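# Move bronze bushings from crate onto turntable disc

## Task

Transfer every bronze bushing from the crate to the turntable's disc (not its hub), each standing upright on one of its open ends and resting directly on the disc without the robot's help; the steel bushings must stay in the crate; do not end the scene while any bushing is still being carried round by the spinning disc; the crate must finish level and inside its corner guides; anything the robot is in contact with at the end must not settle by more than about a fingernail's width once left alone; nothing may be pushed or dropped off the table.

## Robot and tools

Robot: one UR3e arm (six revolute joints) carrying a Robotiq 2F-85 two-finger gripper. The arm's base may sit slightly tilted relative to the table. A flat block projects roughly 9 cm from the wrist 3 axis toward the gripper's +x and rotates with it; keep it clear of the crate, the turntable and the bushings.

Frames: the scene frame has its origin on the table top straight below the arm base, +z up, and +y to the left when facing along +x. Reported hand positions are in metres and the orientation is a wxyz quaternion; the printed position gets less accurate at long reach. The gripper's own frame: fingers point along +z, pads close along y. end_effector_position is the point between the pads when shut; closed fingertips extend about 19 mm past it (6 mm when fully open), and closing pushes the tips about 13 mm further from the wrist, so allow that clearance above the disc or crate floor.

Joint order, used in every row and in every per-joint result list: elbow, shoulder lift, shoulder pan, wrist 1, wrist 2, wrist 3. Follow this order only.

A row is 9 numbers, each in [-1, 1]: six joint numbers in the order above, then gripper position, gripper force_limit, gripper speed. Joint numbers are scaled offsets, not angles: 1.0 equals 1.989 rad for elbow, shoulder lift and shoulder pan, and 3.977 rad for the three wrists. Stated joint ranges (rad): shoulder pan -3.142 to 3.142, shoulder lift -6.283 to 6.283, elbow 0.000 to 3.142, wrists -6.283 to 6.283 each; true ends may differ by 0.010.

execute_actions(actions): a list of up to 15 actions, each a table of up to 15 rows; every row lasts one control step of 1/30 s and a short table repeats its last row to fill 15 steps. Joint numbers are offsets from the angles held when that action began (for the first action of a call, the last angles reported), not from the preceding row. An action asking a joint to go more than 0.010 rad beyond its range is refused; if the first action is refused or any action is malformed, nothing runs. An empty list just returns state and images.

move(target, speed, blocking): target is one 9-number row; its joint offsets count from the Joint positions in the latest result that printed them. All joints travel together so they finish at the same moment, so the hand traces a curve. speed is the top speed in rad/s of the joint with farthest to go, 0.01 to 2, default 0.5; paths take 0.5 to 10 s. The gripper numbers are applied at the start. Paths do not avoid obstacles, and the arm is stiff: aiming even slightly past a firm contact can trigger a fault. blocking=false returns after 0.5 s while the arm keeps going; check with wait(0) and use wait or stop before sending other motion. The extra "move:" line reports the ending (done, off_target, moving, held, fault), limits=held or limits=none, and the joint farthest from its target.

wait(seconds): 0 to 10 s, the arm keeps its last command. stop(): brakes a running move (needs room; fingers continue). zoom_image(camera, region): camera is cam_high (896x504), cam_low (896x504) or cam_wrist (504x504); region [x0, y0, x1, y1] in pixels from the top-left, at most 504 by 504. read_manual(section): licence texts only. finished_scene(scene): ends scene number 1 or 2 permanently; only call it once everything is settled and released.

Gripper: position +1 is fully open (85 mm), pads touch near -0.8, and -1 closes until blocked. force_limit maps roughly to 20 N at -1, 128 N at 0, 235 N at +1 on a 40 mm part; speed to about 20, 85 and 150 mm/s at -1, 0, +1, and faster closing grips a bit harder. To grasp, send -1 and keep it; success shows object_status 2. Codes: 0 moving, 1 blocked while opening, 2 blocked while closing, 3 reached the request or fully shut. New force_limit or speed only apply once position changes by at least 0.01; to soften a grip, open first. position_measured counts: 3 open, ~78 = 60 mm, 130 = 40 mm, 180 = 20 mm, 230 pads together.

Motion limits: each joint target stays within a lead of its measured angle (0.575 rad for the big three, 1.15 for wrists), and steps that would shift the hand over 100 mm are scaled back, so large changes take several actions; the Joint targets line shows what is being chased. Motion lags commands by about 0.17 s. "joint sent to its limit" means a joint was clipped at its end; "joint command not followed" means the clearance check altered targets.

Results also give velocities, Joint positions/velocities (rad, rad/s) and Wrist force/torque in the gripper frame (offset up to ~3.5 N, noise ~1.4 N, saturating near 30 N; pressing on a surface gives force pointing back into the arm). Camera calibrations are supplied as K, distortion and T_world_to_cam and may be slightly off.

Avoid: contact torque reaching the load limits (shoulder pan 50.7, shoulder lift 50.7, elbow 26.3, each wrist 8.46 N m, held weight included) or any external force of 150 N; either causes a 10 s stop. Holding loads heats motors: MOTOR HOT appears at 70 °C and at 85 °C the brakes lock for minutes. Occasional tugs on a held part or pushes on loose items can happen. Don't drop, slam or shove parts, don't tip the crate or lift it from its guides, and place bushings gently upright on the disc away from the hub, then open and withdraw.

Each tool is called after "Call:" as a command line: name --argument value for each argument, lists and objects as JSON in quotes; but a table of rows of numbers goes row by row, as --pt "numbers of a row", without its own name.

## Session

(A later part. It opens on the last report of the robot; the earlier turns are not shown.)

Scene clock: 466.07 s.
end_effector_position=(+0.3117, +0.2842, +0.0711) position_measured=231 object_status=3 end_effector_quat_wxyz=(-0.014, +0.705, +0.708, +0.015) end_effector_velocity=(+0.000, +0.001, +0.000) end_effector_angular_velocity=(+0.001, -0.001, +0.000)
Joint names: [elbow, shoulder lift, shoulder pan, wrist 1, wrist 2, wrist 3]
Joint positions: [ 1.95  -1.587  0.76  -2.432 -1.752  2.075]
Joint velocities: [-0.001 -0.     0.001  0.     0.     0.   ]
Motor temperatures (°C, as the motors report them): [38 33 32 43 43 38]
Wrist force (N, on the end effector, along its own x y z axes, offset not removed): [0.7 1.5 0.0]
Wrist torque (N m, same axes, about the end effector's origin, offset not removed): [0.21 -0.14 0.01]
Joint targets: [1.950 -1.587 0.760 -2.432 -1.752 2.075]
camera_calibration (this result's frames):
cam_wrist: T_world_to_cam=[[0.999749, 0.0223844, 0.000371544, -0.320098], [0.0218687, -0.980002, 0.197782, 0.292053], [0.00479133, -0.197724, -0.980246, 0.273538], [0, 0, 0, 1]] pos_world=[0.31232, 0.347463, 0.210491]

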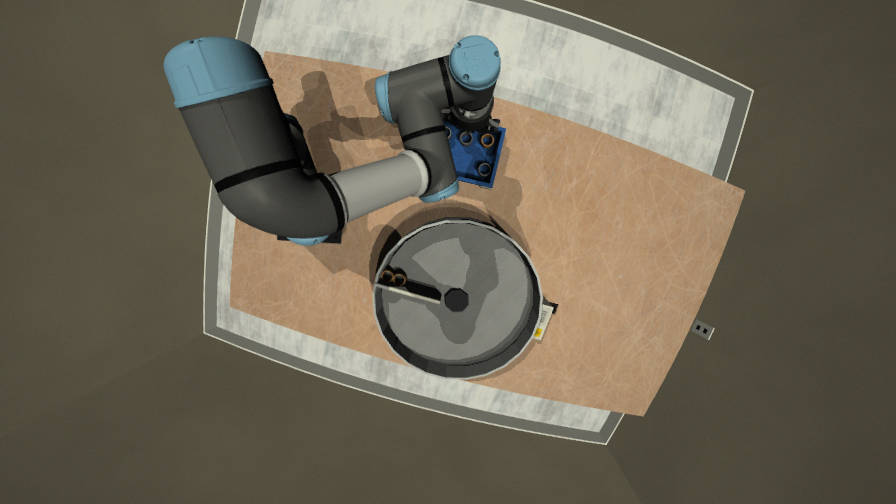

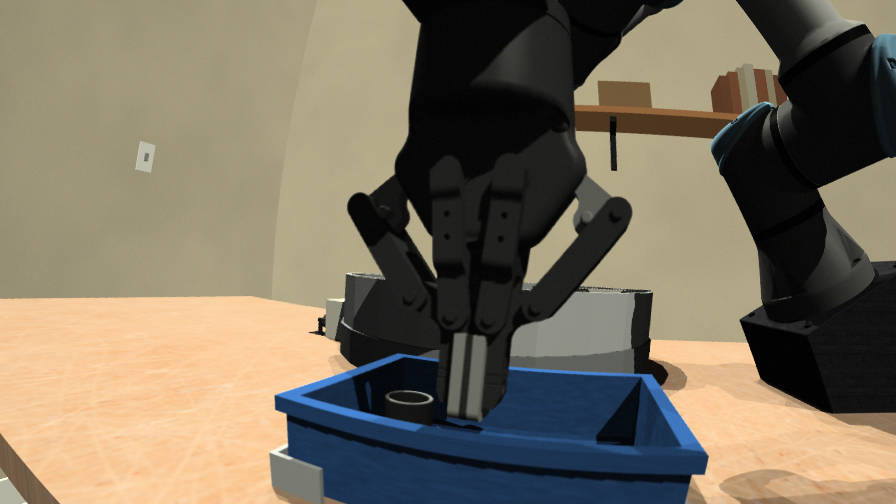

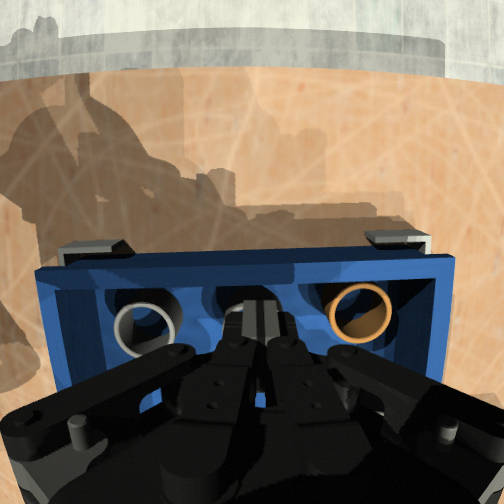

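Call:
move --target '[-0.1146,0.040,-0.034,0.039,0.002,-0.0126,-0.02,-0.3,0]' --speed 0.3

Call:
execute_actions --actions '[[[0.009,0.02,-0.0043,-0.0145,0,0,-0.02,-0.3,0]],[[0,0,0,0,0,0,-0.02,-0.3,0]]]'

Scene clock: 471.13 s.
end_effector_position=(+0.3616, +0.2801, +0.0754) position_measured=131 object_status=3 end_effector_quat_wxyz=(-0.006, +0.708, +0.706, +0.004) end_effector_velocity=(+0.000, -0.000, -0.000) end_effector_angular_velocity=(-0.001, +0.001, -0.000)
Joint names: [elbow, shoulder lift, shoulder pan, wrist 1, wrist 2, wrist 3]
Joint positions: [ 1.722 -1.507  0.693 -2.277 -1.745  2.025]
Joint velocities: [-0.001  0.001 -0.001  0.001  0.    -0.   ]
Motor temperatures (°C, as the motors report them): [38 33 32 43 43 38]
Wrist force (N, on the end effector, along its own x y z axes, offset not removed): [0.8 1.5 0.8]
Wrist torque (N m, same axes, about the end effector's origin, offset not removed): [0.24 -0.15 0.00]
Joint targets: [1.722 -1.507 0.693 -2.277 -1.744 2.025]
move: done; limits=none; farthest joint: the shoulder pan, 0.000 radians from its target (0.068 radians at the start)
camera_calibration (this result's frames):
cam_wrist: T_world_to_cam=[[0.999875, 0.0151914, -0.00448346, -0.367554], [0.0158119, -0.973924, 0.226323, 0.284351], [-0.000928398, -0.226365, -0.974042, 0.286365], [0, 0, 0, 1]] pos_world=[0.363277, 0.347343, 0.212928]

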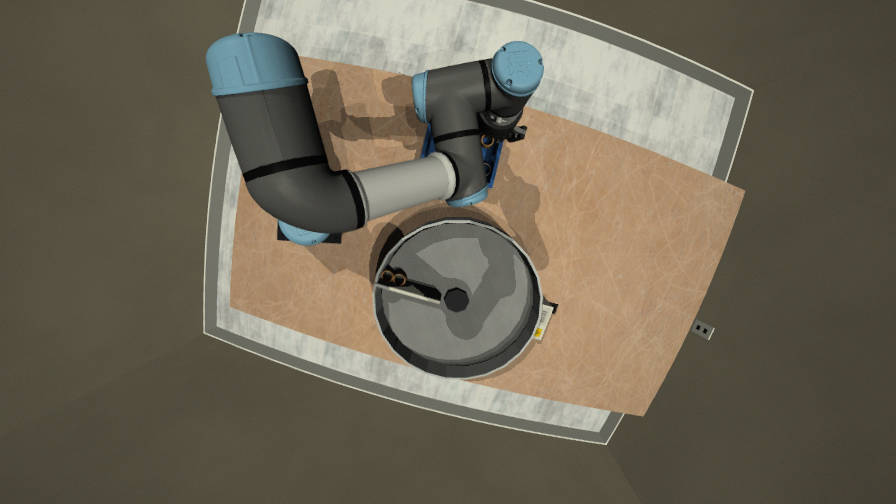

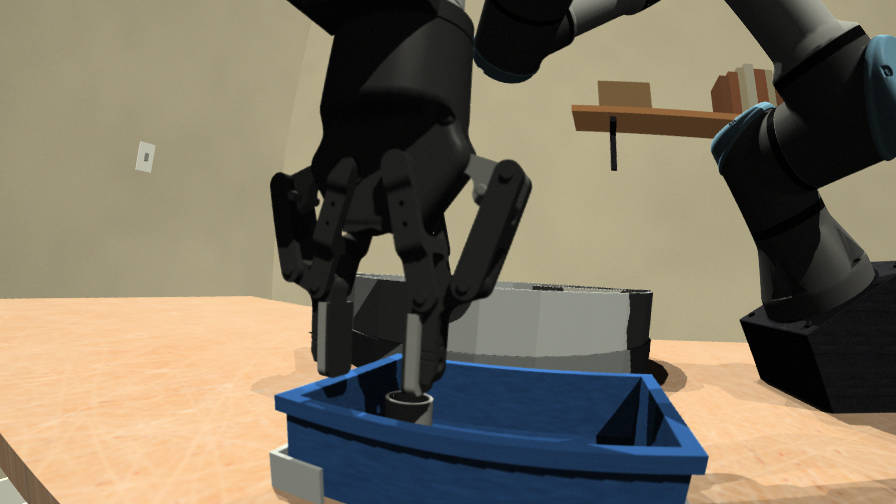

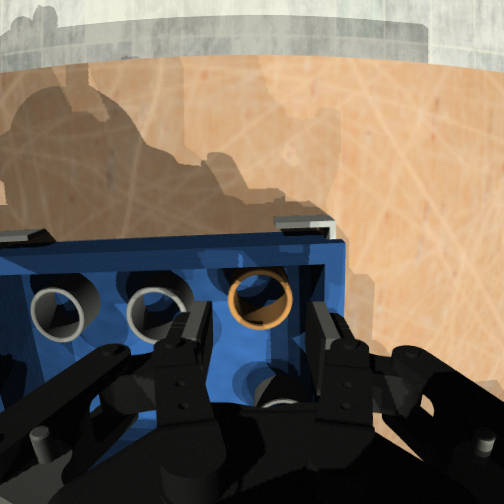

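Scene clock: 472.13 s.
end_effector_position=(+0.3626, +0.2796, +0.0606) position_measured=131 object_status=3 end_effector_quat_wxyz=(-0.004, +0.711, +0.703, +0.003) end_effector_velocity=(+0.000, -0.000, +0.000) end_effector_angular_velocity=(-0.001, +0.000, -0.001)
Joint names: [elbow, shoulder lift, shoulder pan, wrist 1, wrist 2, wrist 3]
Joint positions: [ 1.74  -1.468  0.684 -2.334 -1.744  2.025]
Joint velocities: [-0.001 -0.    -0.001  0.001 -0.     0.   ]
Motor temperatures (°C, as the motors report them): [38 33 32 43 43 38]
Wrist force (N, on the end effector, along its own x y z axes, offset not removed): [-1.3 -3.0 -20.2]
Wrist torque (N m, same axes, about the end effector's origin, offset not removed): [-0.41 -0.14 0.06]
Joint targets: [1.740 -1.468 0.684 -2.334 -1.744 2.025]
camera_calibration (this result's frames):
cam_wrist: T_world_to_cam=[[0.999964, 0.00778393, -0.00350979, -0.366663], [0.00838268, -0.973132, 0.230095, 0.289493], [-0.00162445, -0.230116, -0.973162, 0.273094], [0, 0, 0, 1]] pos_world=[0.364667, 0.347413, 0.197867]

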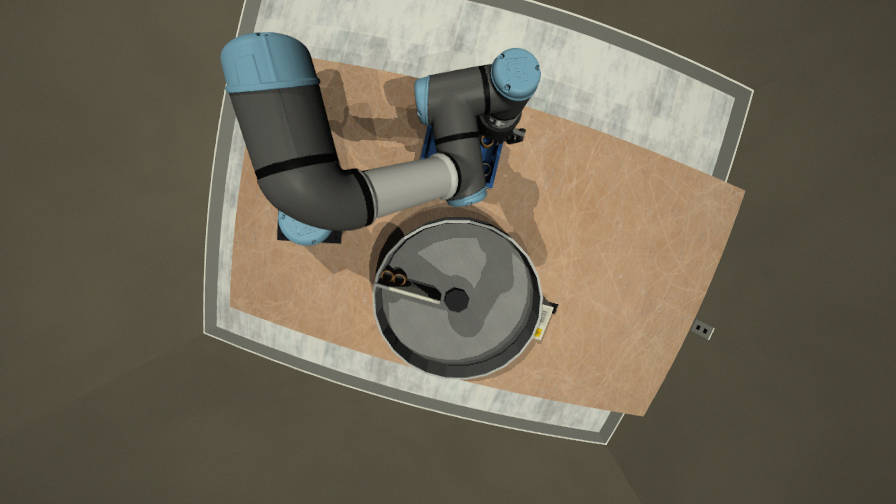

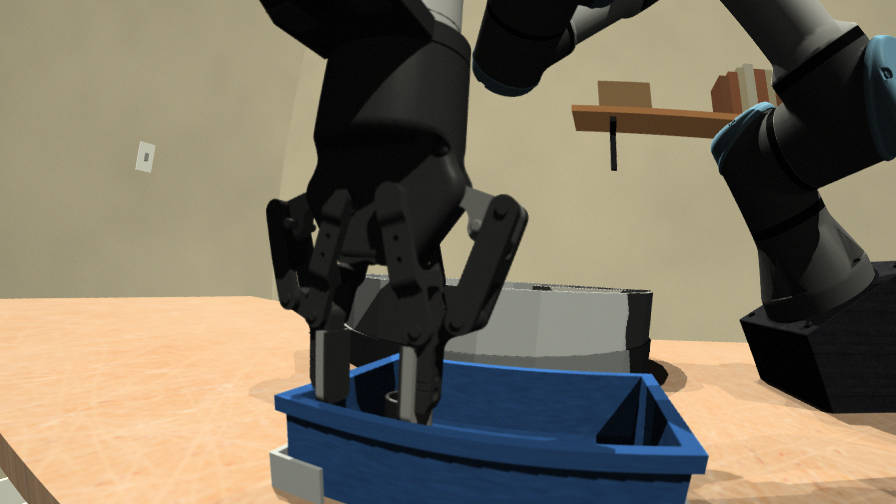

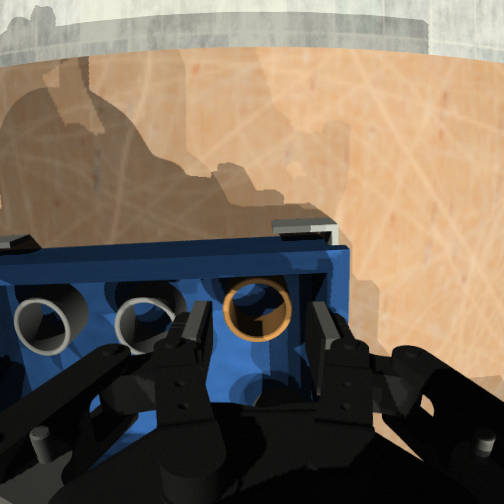

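Call:
execute_actions --actions '[[[-0.006,-0.0132,0.0029,0.0095,0,0,-0.02,-0.3,0]],[[0,0,0,0,0,0,-1,-0.3,0]],[[0,0,0,0,0,0,-1,-0.3,0]],[[0.0075,0.017,-0.0037,-0.012,0,0,-1,-0.3,0]],[[0.0075,0.017,-0.0037,-0.012,0,0,-1,-0.3,0]],[[0,0,0,0,0,0,-1,-0.3,0]]]'

Scene clock: 479.33 s.
end_effector_position=(+0.3626, +0.2785, +0.0452) position_measured=231 object_status=3 end_effector_quat_wxyz=(-0.002, +0.713, +0.701, +0.001) end_effector_velocity=(+0.001, +0.000, +0.000) end_effector_angular_velocity=(+0.001, -0.002, -0.000)
Joint names: [elbow, shoulder lift, shoulder pan, wrist 1, wrist 2, wrist 3]
Joint positions: [ 1.758 -1.427  0.675 -2.391 -1.744  2.025]
Joint velocities: [-0.002  0.    -0.     0.     0.    -0.   ]
Motor temperatures (°C, as the motors report them): [38 33 32 43 43 38]
Wrist force (N, on the end effector, along its own x y z axes, offset not removed): [1.0 1.2 0.1]
Wrist torque (N m, same axes, about the end effector's origin, offset not removed): [0.15 -0.16 0.05]
Joint targets: [1.758 -1.428 0.676 -2.391 -1.744 2.025]
camera_calibration (this result's frames):
cam_wrist: T_world_to_cam=[[0.99999, 0.000372874, -0.00442502, -0.364641], [0.00140219, -0.972002, 0.234969, 0.293933], [-0.00421351, -0.234973, -0.971993, 0.260055], [0, 0, 0, 1]] pos_world=[0.365321, 0.346945, 0.182093]

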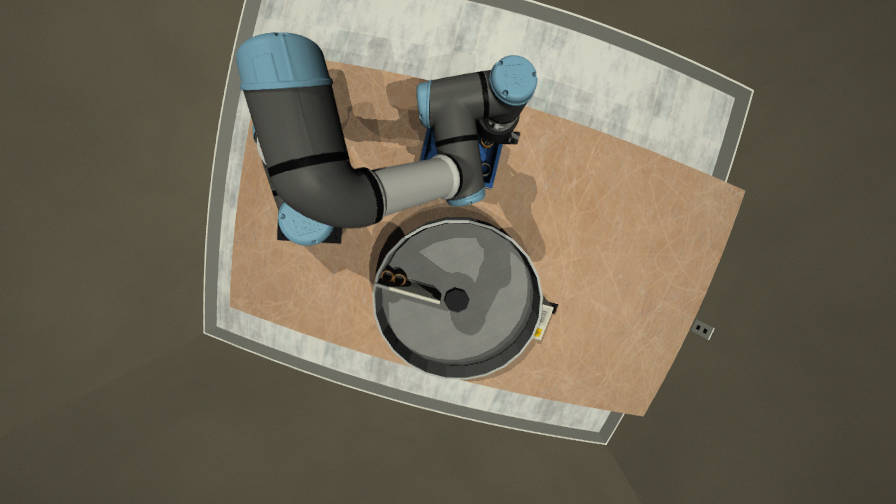

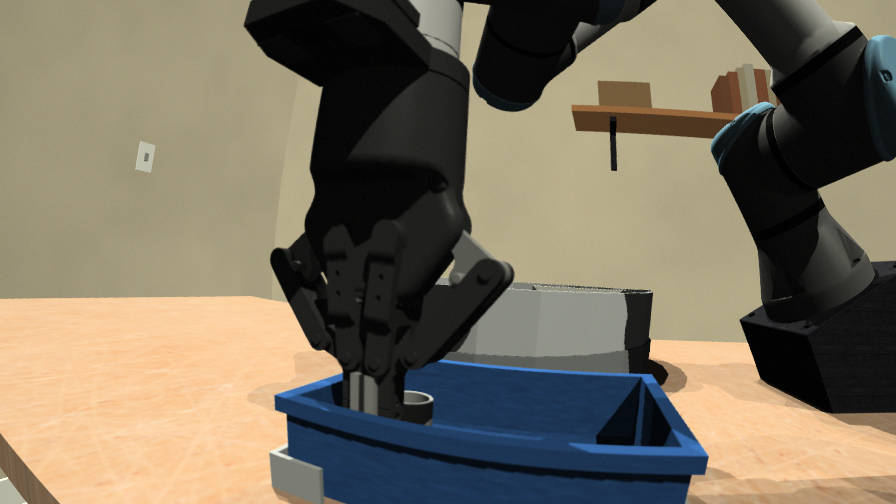

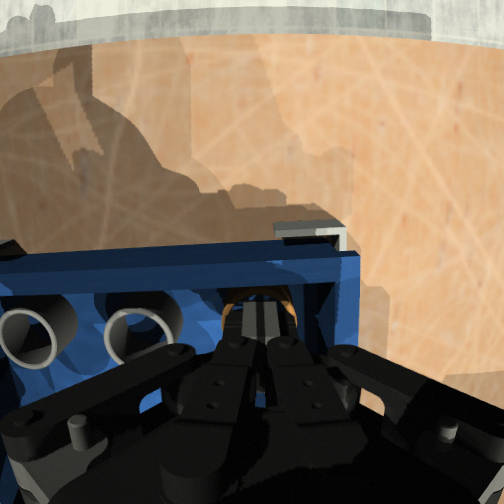

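Call:
execute_actions --actions '[[[0.002,0.0046,-0.001,-0.0033,0,0,-1,-0.3,0]],[[0.012,-0.005,0.003,-0.0036,0.0007,0.0013,-1,-0.3,0]],[[0.012,-0.005,0.003,-0.0036,0.0007,0.0013,-1,-0.3,0]],[[-0.009,-0.02,0.0043,0.0145,0,0,-1,-0.3,0]],[[-0.009,-0.02,0.0043,0.0145,0,0,-1,-0.3,0]],[[0,0,0,0,0,0,-0.02,-0.3,0]],[[0,0,0,0,0,0,-0.02,-0.3,0]]]'

Scene clock: 486.73 s.
end_effector_position=(+0.3512, +0.2820, +0.0713) position_measured=131 object_status=3 end_effector_quat_wxyz=(-0.010, +0.709, +0.705, +0.006) end_effector_velocity=(+0.000, -0.000, -0.000) end_effector_angular_velocity=(-0.001, +0.000, -0.001)
Joint names: [elbow, shoulder lift, shoulder pan, wrist 1, wrist 2, wrist 3]
Joint positions: [ 1.773 -1.517  0.702 -2.318 -1.739  2.035]
Joint velocities: [-0.     0.    -0.001 -0.     0.     0.   ]
Motor temperatures (°C, as the motors report them): [38 33 32 43 43 38]
Wrist force (N, on the end effector, along its own x y z axes, offset not removed): [1.0 1.8 -0.5]
Wrist torque (N m, same axes, about the end effector's origin, offset not removed): [0.24 -0.19 0.05]
Joint targets: [1.773 -1.517 0.702 -2.318 -1.739 2.035]
camera_calibration (this result's frames):
cam_wrist: T_world_to_cam=[[0.999885, 0.013291, -0.00726694, -0.356507], [0.0145507, -0.976106, 0.216807, 0.289048], [-0.00421172, -0.216888, -0.976188, 0.281411], [0, 0, 0, 1]] pos_world=[0.353445, 0.347915, 0.209451]

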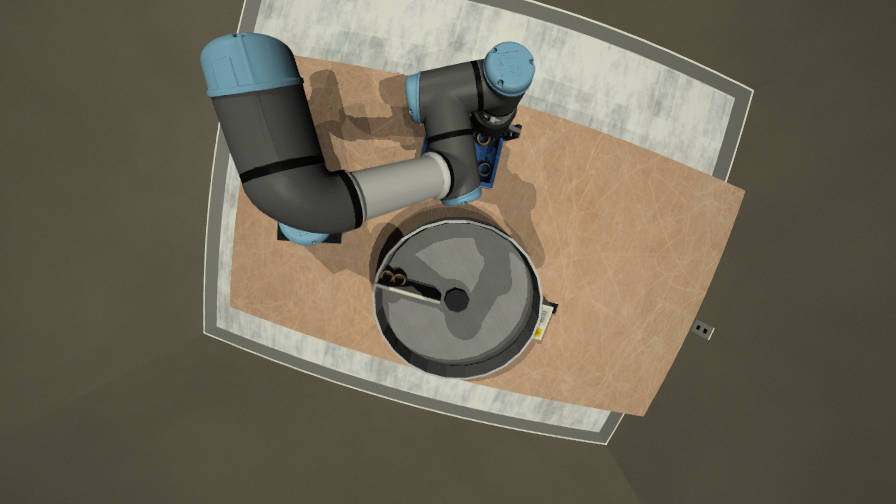

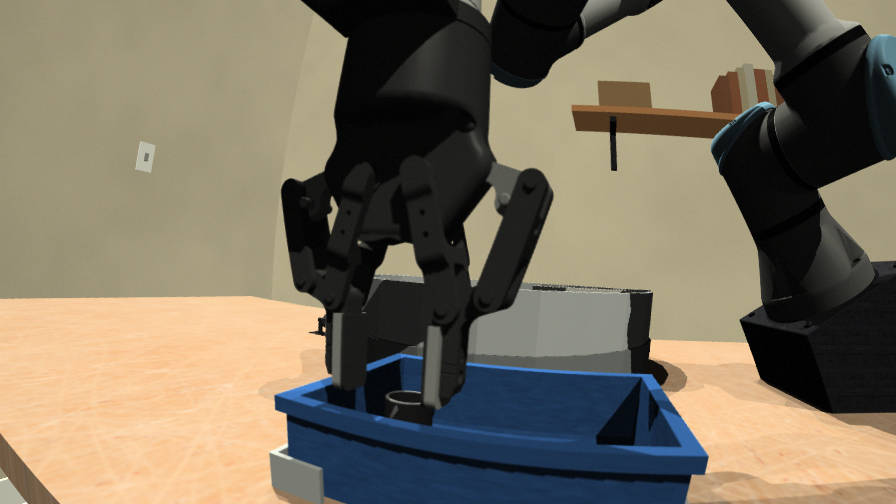

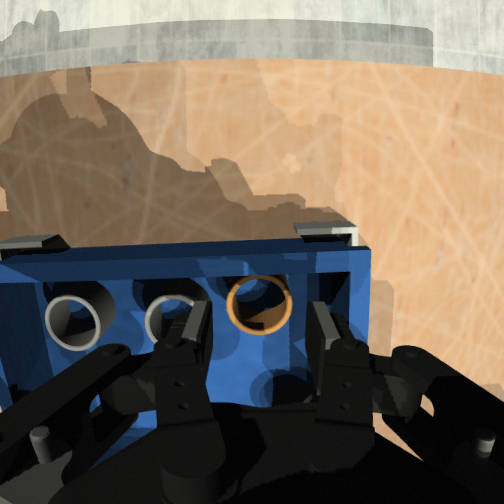

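Call:
execute_actions --actions '[[[0.04,-0.011,0.012,-0.015,-0.003,0.004,-1,-0.3,0]],[[0.04,-0.011,0.012,-0.015,-0.003,0.004,-1,-0.3,0]],[[0.012,0.026,-0.0055,-0.019,0,0,-1,-0.3,0]],[[0,0,0,0,0,0,-1,-0.3,0]]]'

Scene clock: 496.33 s.
end_effector_position=(+0.3188, +0.2806, +0.0488) position_measured=231 object_status=3 end_effector_quat_wxyz=(-0.005, +0.709, +0.705, +0.010) end_effector_velocity=(-0.000, +0.000, +0.000) end_effector_angular_velocity=(-0.000, +0.000, +0.000)
Joint names: [elbow, shoulder lift, shoulder pan, wrist 1, wrist 2, wrist 3]
Joint positions: [ 1.953 -1.509  0.739 -2.511 -1.763  2.066]
Joint velocities: [ 0.    -0.     0.001  0.001 -0.     0.   ]
Motor temperatures (°C, as the motors report them): [38 33 32 43 43 38]
Wrist force (N, on the end effector, along its own x y z axes, offset not removed): [2.5 -0.2 -28.5]
Wrist torque (N m, same axes, about the end effector's origin, offset not removed): [0.18 -0.18 0.00]
Joint targets: [1.953 -1.510 0.739 -2.511 -1.763 2.066]
camera_calibration (this result's frames):
cam_wrist: T_world_to_cam=[[0.999913, 0.012115, 0.00519802, -0.324566], [0.0106938, -0.97598, 0.217596, 0.294224], [0.00770933, -0.217521, -0.976025, 0.255329], [0, 0, 0, 1]] pos_world=[0.319423, 0.346629, 0.186873]

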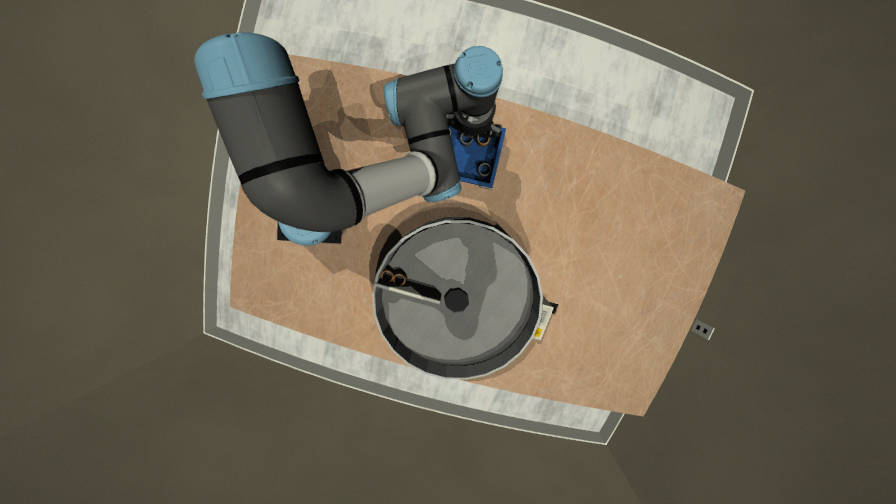

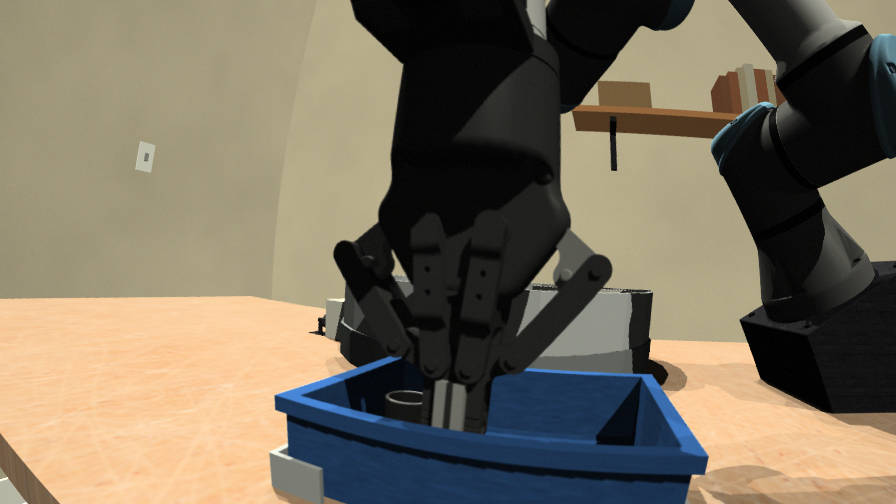

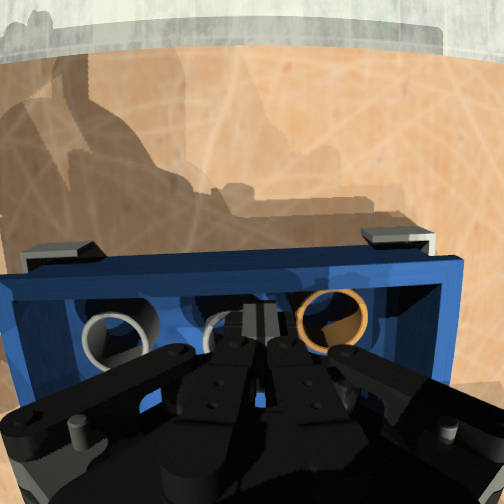

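Drag, raise, then go over A at x≈.354 and open.

Call:
execute_actions --actions '[[[0.014,-0.006,0.004,-0.0045,0.001,0.002,-1,-0.3,0]],[[0.014,-0.006,0.004,-0.0045,0.001,0.002,-1,-0.3,0]],[[-0.009,-0.021,0.0043,0.0145,0,0,-1,-0.3,0]],[[-0.006,-0.013,0.003,0.0095,0,0,-1,-0.3,0]],[[0,0,0,0,0,0,-1,-0.3,0]]]'

Call:
execute_actions --actions '[[[-0.055,0.017,-0.016,0.016,0.002,-0.006,-0.02,-0.3,0]],[[-0.055,0.017,-0.016,0.016,0.002,-0.006,-0.02,-0.3,0]],[[0,0,0,0,0,0,-0.02,-0.3,0]]]'

Scene clock: 502.90 s.
end_effector_position=(+0.3061, +0.2842, +0.0717) position_measured=231 object_status=3 end_effector_quat_wxyz=(-0.015, +0.706, +0.708, +0.018) end_effector_velocity=(+0.000, +0.000, +0.000) end_effector_angular_velocity=(+0.000, -0.001, +0.000)
Joint names: [elbow, shoulder lift, shoulder pan, wrist 1, wrist 2, wrist 3]
Joint positions: [ 1.979 -1.6    0.769 -2.452 -1.755  2.082]
Joint velocities: [-0.    -0.001  0.001 -0.    -0.     0.   ]
Motor temperatures (°C, as the motors report them): [38 33 32 43 43 38]
Wrist force (N, on the end effector, along its own x y z axes, offset not removed): [0.8 1.0 0.3]
Wrist torque (N m, same axes, about the end effector's origin, offset not removed): [0.12 -0.14 0.04]
Joint targets: [1.979 -1.600 0.769 -2.452 -1.755 2.082]
camera_calibration (this result's frames):
cam_wrist: T_world_to_cam=[[0.999763, 0.0213191, 0.00439365, -0.314514], [0.0200657, -0.980879, 0.193583, 0.293082], [0.00843665, -0.193449, -0.981074, 0.271826], [0, 0, 0, 1]] pos_world=[0.306265, 0.346768, 0.211328]

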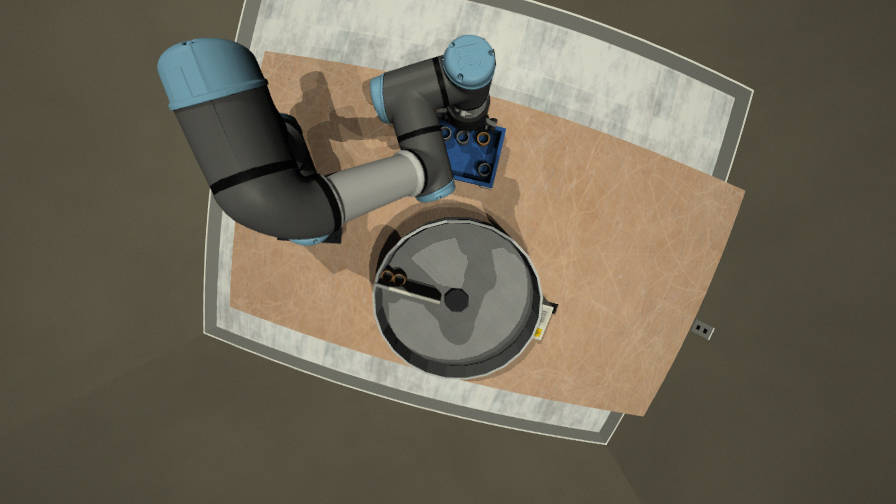

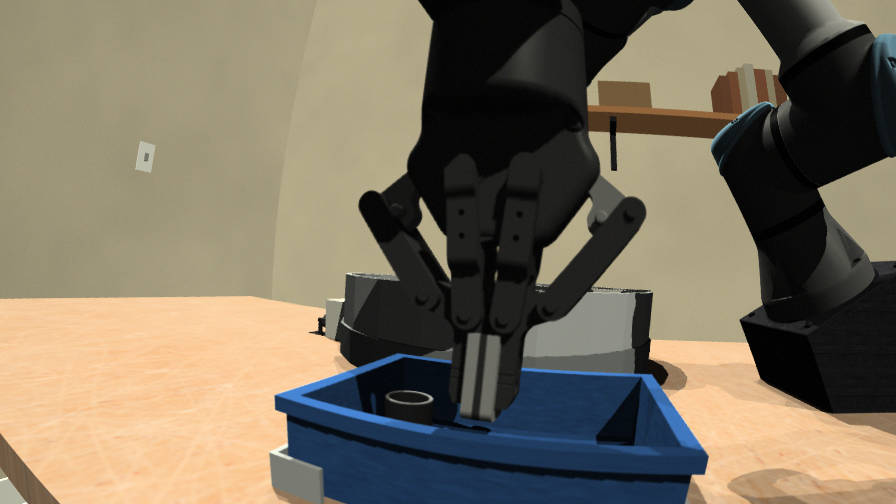

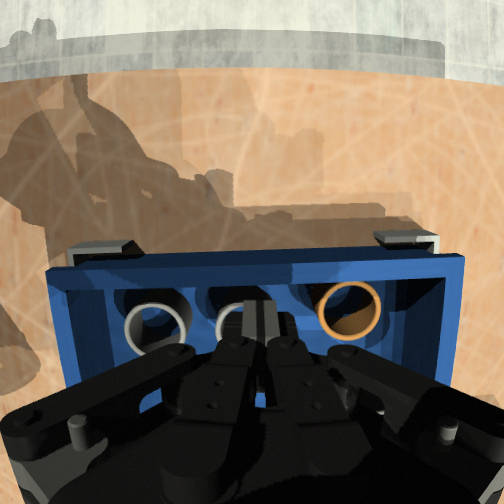

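Scene clock: 504.40 s.
end_effector_position=(+0.3590, +0.2856, +0.0807) position_measured=131 object_status=3 end_effector_quat_wxyz=(-0.006, +0.710, +0.704, +0.022) end_effector_velocity=(+0.001, +0.000, +0.000) end_effector_angular_velocity=(+0.001, -0.002, -0.001)
Joint names: [elbow, shoulder lift, shoulder pan, wrist 1, wrist 2, wrist 3]
Joint positions: [ 1.763 -1.533  0.706 -2.326 -1.739  2.035]
Joint velocities: [-0.001 -0.    -0.    -0.002  0.    -0.   ]
Motor temperatures (°C, as the motors report them): [38 33 32 43 43 38]
Wrist force (N, on the end effector, along its own x y z axes, offset not removed): [0.9 0.9 0.7]
Wrist torque (N m, same axes, about the end effector's origin, offset not removed): [0.07 -0.18 0.00]
Joint targets: [1.763 -1.533 0.706 -2.326 -1.739 2.035]
camera_calibration (this result's frames):
cam_wrist: T_world_to_cam=[[0.999704, 0.00989016, 0.022245, -0.365641], [0.00522201, -0.979607, 0.200854, 0.296046], [0.0237779, -0.200679, -0.979369, 0.276982], [0, 0, 0, 1]] pos_world=[0.357401, 0.34921, 0.219939]

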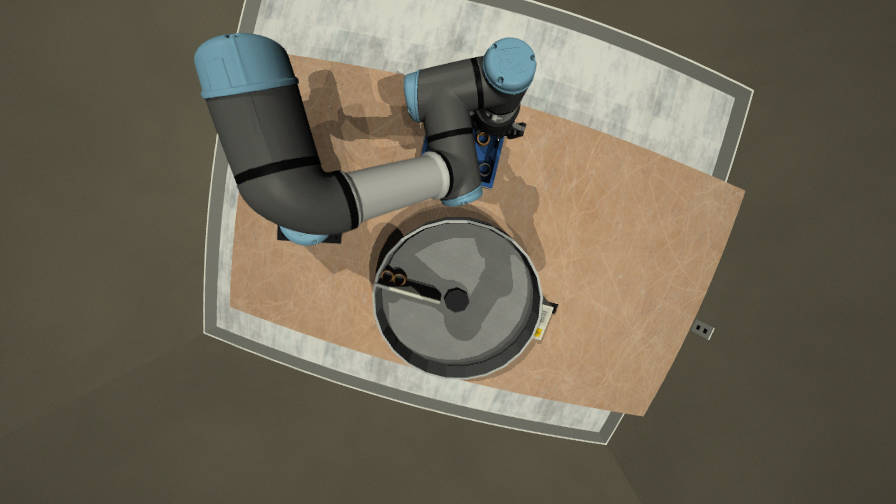

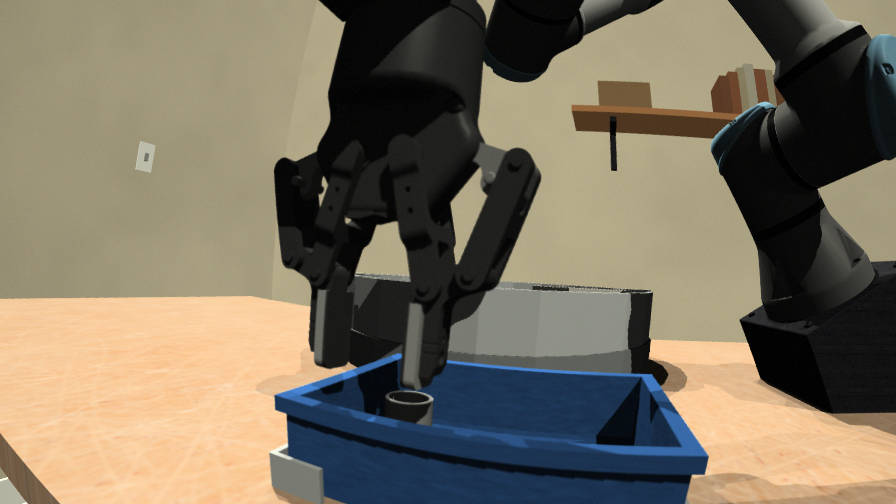

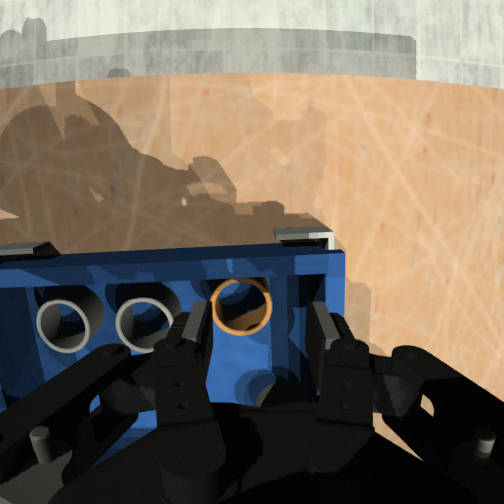

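Call:
execute_actions --actions '[[[-0.003,0.005,-0.0025,0.0073,-0.0008,-0.0012,-0.02,-0.3,0]],[[0.009,0.02,-0.0043,-0.0145,0,0,-0.02,-0.3,0]],[[0.004,0.009,-0.002,-0.007,0,0,-0.02,-0.3,0]],[[0,0,0,0,0,0,-0.02,-0.3,0]]]'

Scene clock: 510.17 s.
end_effector_position=(+0.3556, +0.2803, +0.0544) position_measured=131 object_status=3 end_effector_quat_wxyz=(-0.005, +0.712, +0.703, +0.005) end_effector_velocity=(-0.001, +0.000, -0.000) end_effector_angular_velocity=(-0.000, +0.001, +0.001)
Joint names: [elbow, shoulder lift, shoulder pan, wrist 1, wrist 2, wrist 3]
Joint positions: [ 1.783 -1.466  0.689 -2.382 -1.742  2.03 ]
Joint velocities: [ 0.001 -0.     0.001 -0.    -0.    -0.   ]
Motor temperatures (°C, as the motors report them): [38 33 32 43 43 38]
Wrist force (N, on the end effector, along its own x y z axes, offset not removed): [0.4 0.5 0.3]
Wrist torque (N m, same axes, about the end effector's origin, offset not removed): [0.02 -0.07 -0.01]
Joint targets: [1.783 -1.466 0.689 -2.382 -1.742 2.030]
camera_calibration (this result's frames):
cam_wrist: T_world_to_cam=[[0.999982, 0.00552444, -0.00241013, -0.35914], [0.00592484, -0.974388, 0.224797, 0.293207], [-0.00110652, -0.224808, -0.974403, 0.265519], [0, 0, 0, 1]] pos_world=[0.35769, 0.347372, 0.191945]

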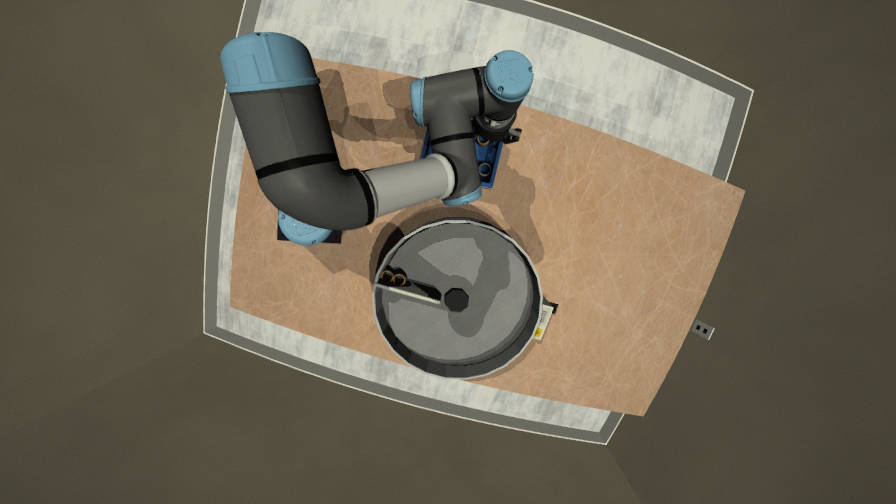

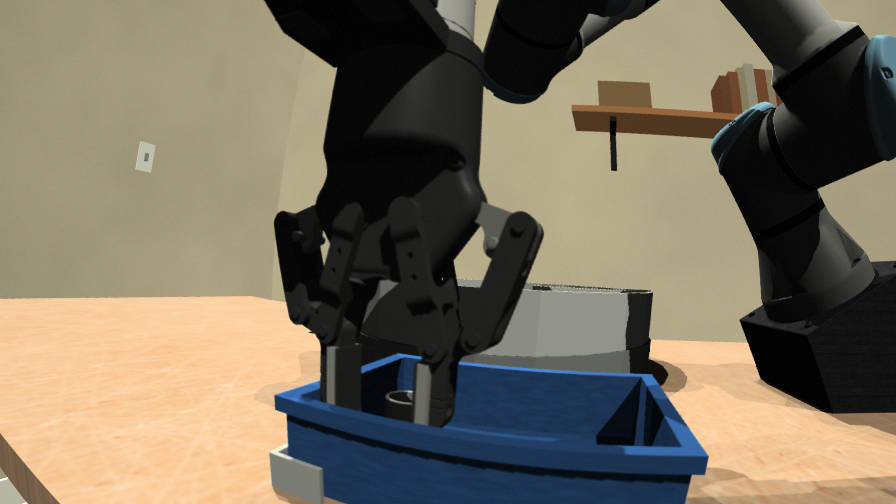

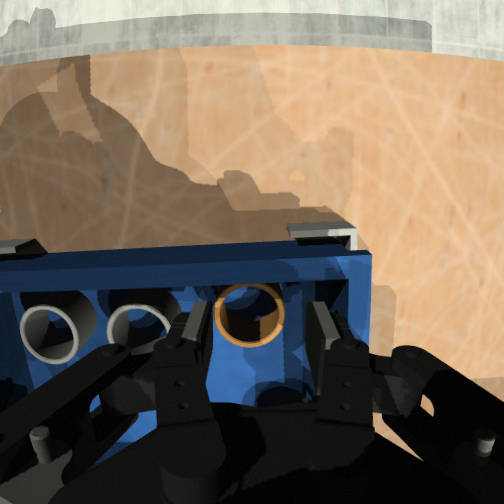

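Call:
execute_actions --actions '[[[0.004,-0.001,0.001,-0.001,0,0,-0.02,-0.3,0]],[[0.009,0.02,-0.0043,-0.0145,0,0,-0.02,-0.3,0]],[[0,0,0,0,0,0,-0.02,-0.3,0]]]'

Scene clock: 513.40 s.
end_effector_position=(+0.3534, +0.2792, +0.0394) position_measured=131 object_status=3 end_effector_quat_wxyz=(-0.004, +0.713, +0.701, +0.003) end_effector_velocity=(-0.000, -0.000, +0.000) end_effector_angular_velocity=(-0.000, +0.001, +0.000)
Joint names: [elbow, shoulder lift, shoulder pan, wrist 1, wrist 2, wrist 3]
Joint positions: [ 1.809 -1.429  0.682 -2.443 -1.742  2.03 ]
Joint velocities: [ 0.    -0.001  0.     0.002  0.    -0.   ]
Motor temperatures (°C, as the motors report them): [38 33 32 43 43 38]
Wrist force (N, on the end effector, along its own x y z axes, offset not removed): [1.4 1.3 -0.2]
Wrist torque (N m, same axes, about the end effector's origin, offset not removed): [0.17 -0.25 -0.03]
Joint targets: [1.809 -1.429 0.682 -2.443 -1.742 2.030]
camera_calibration (this result's frames):
cam_wrist: T_world_to_cam=[[0.999993, 0.000223736, -0.00383192, -0.355374], [0.00109435, -0.973485, 0.228746, 0.296754], [-0.00367914, -0.228749, -0.973478, 0.252694], [0, 0, 0, 1]] pos_world=[0.355976, 0.346768, 0.176749]

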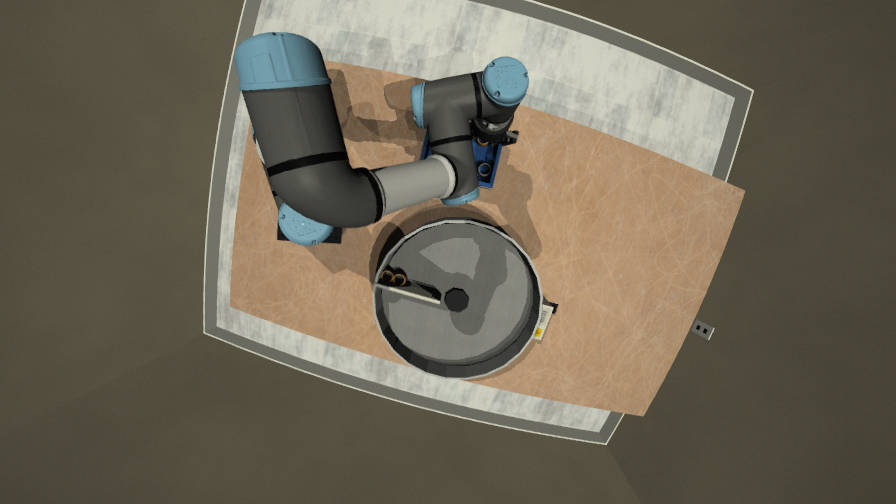

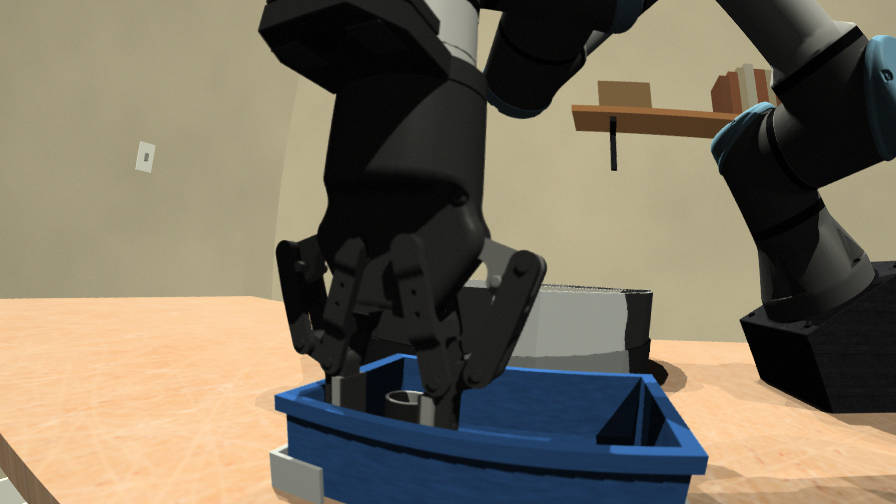

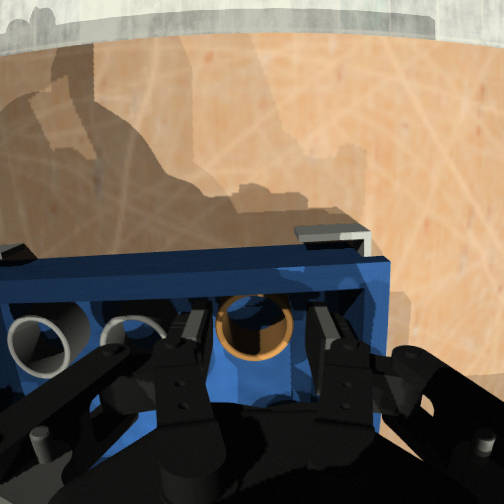

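Grip and lift 40 mm.

Call:
execute_actions --actions '[[[0,0,0,0,0,0,-1,-0.3,0]],[[0,0,0,0,0,0,-1,-0.3,0]],[[-0.012,-0.026,0.0057,0.019,0,0,-1,-0.3,0]],[[-0.012,-0.026,0.0057,0.019,0,0,-1,-0.3,0]],[[0,0,0,0,0,0,-1,-0.3,0]]]'

Scene clock: 518.03 s.
end_effector_position=(+0.3525, +0.2815, +0.0775) position_measured=156 object_status=2 end_effector_quat_wxyz=(-0.009, +0.707, +0.708, +0.007) end_effector_velocity=(-0.000, +0.001, +0.000) end_effector_angular_velocity=(+0.001, -0.001, +0.002)
Joint names: [elbow, shoulder lift, shoulder pan, wrist 1, wrist 2, wrist 3]
Joint positions: [ 1.761 -1.531  0.705 -2.294 -1.742  2.03 ]
Joint velocities: [-0.001  0.001  0.002 -0.001  0.    -0.   ]
Motor temperatures (°C, as the motors report them): [38 33 32 43 43 38]
Wrist force (N, on the end effector, along its own x y z axes, offset not removed): [0.6 1.6 1.1]
Wrist torque (N m, same axes, about the end effector's origin, offset not removed): [0.21 -0.11 0.00]
Joint targets: [1.762 -1.531 0.705 -2.294 -1.742 2.030]
camera_calibration (this result's frames):
cam_wrist: T_world_to_cam=[[0.999793, 0.0197488, -0.00479506, -0.359671], [0.0203191, -0.975775, 0.21783, 0.284994], [-0.000377012, -0.217883, -0.975975, 0.286198], [0, 0, 0, 1]] pos_world=[0.353914, 0.347551, 0.215517]

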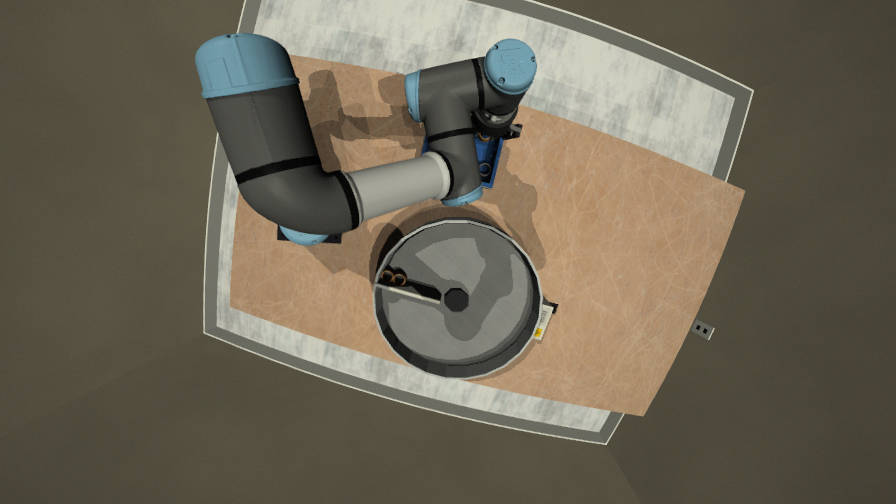

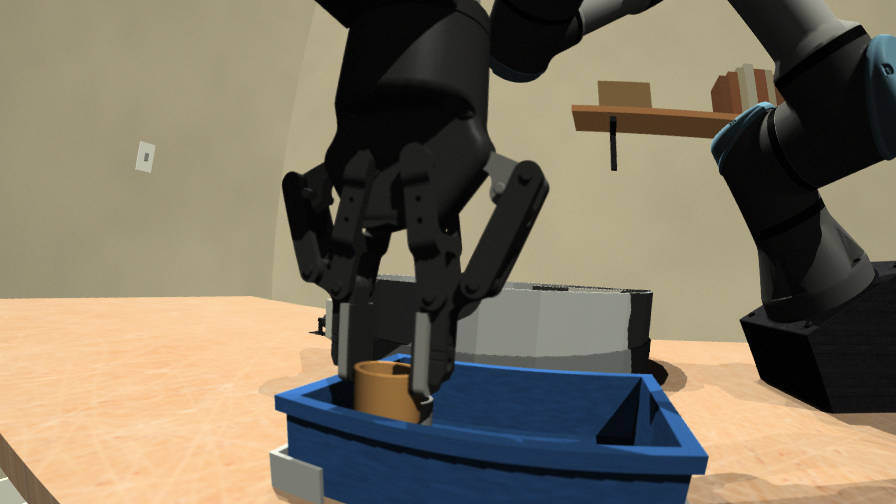

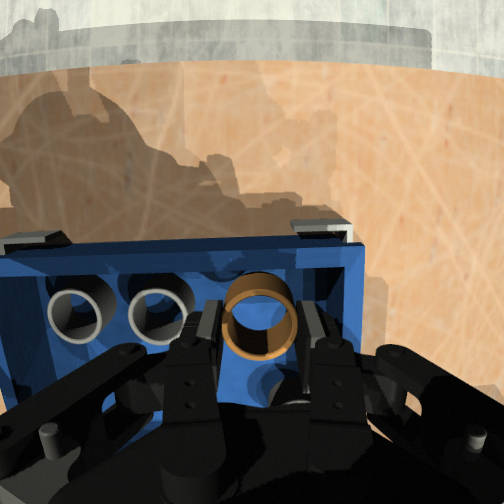

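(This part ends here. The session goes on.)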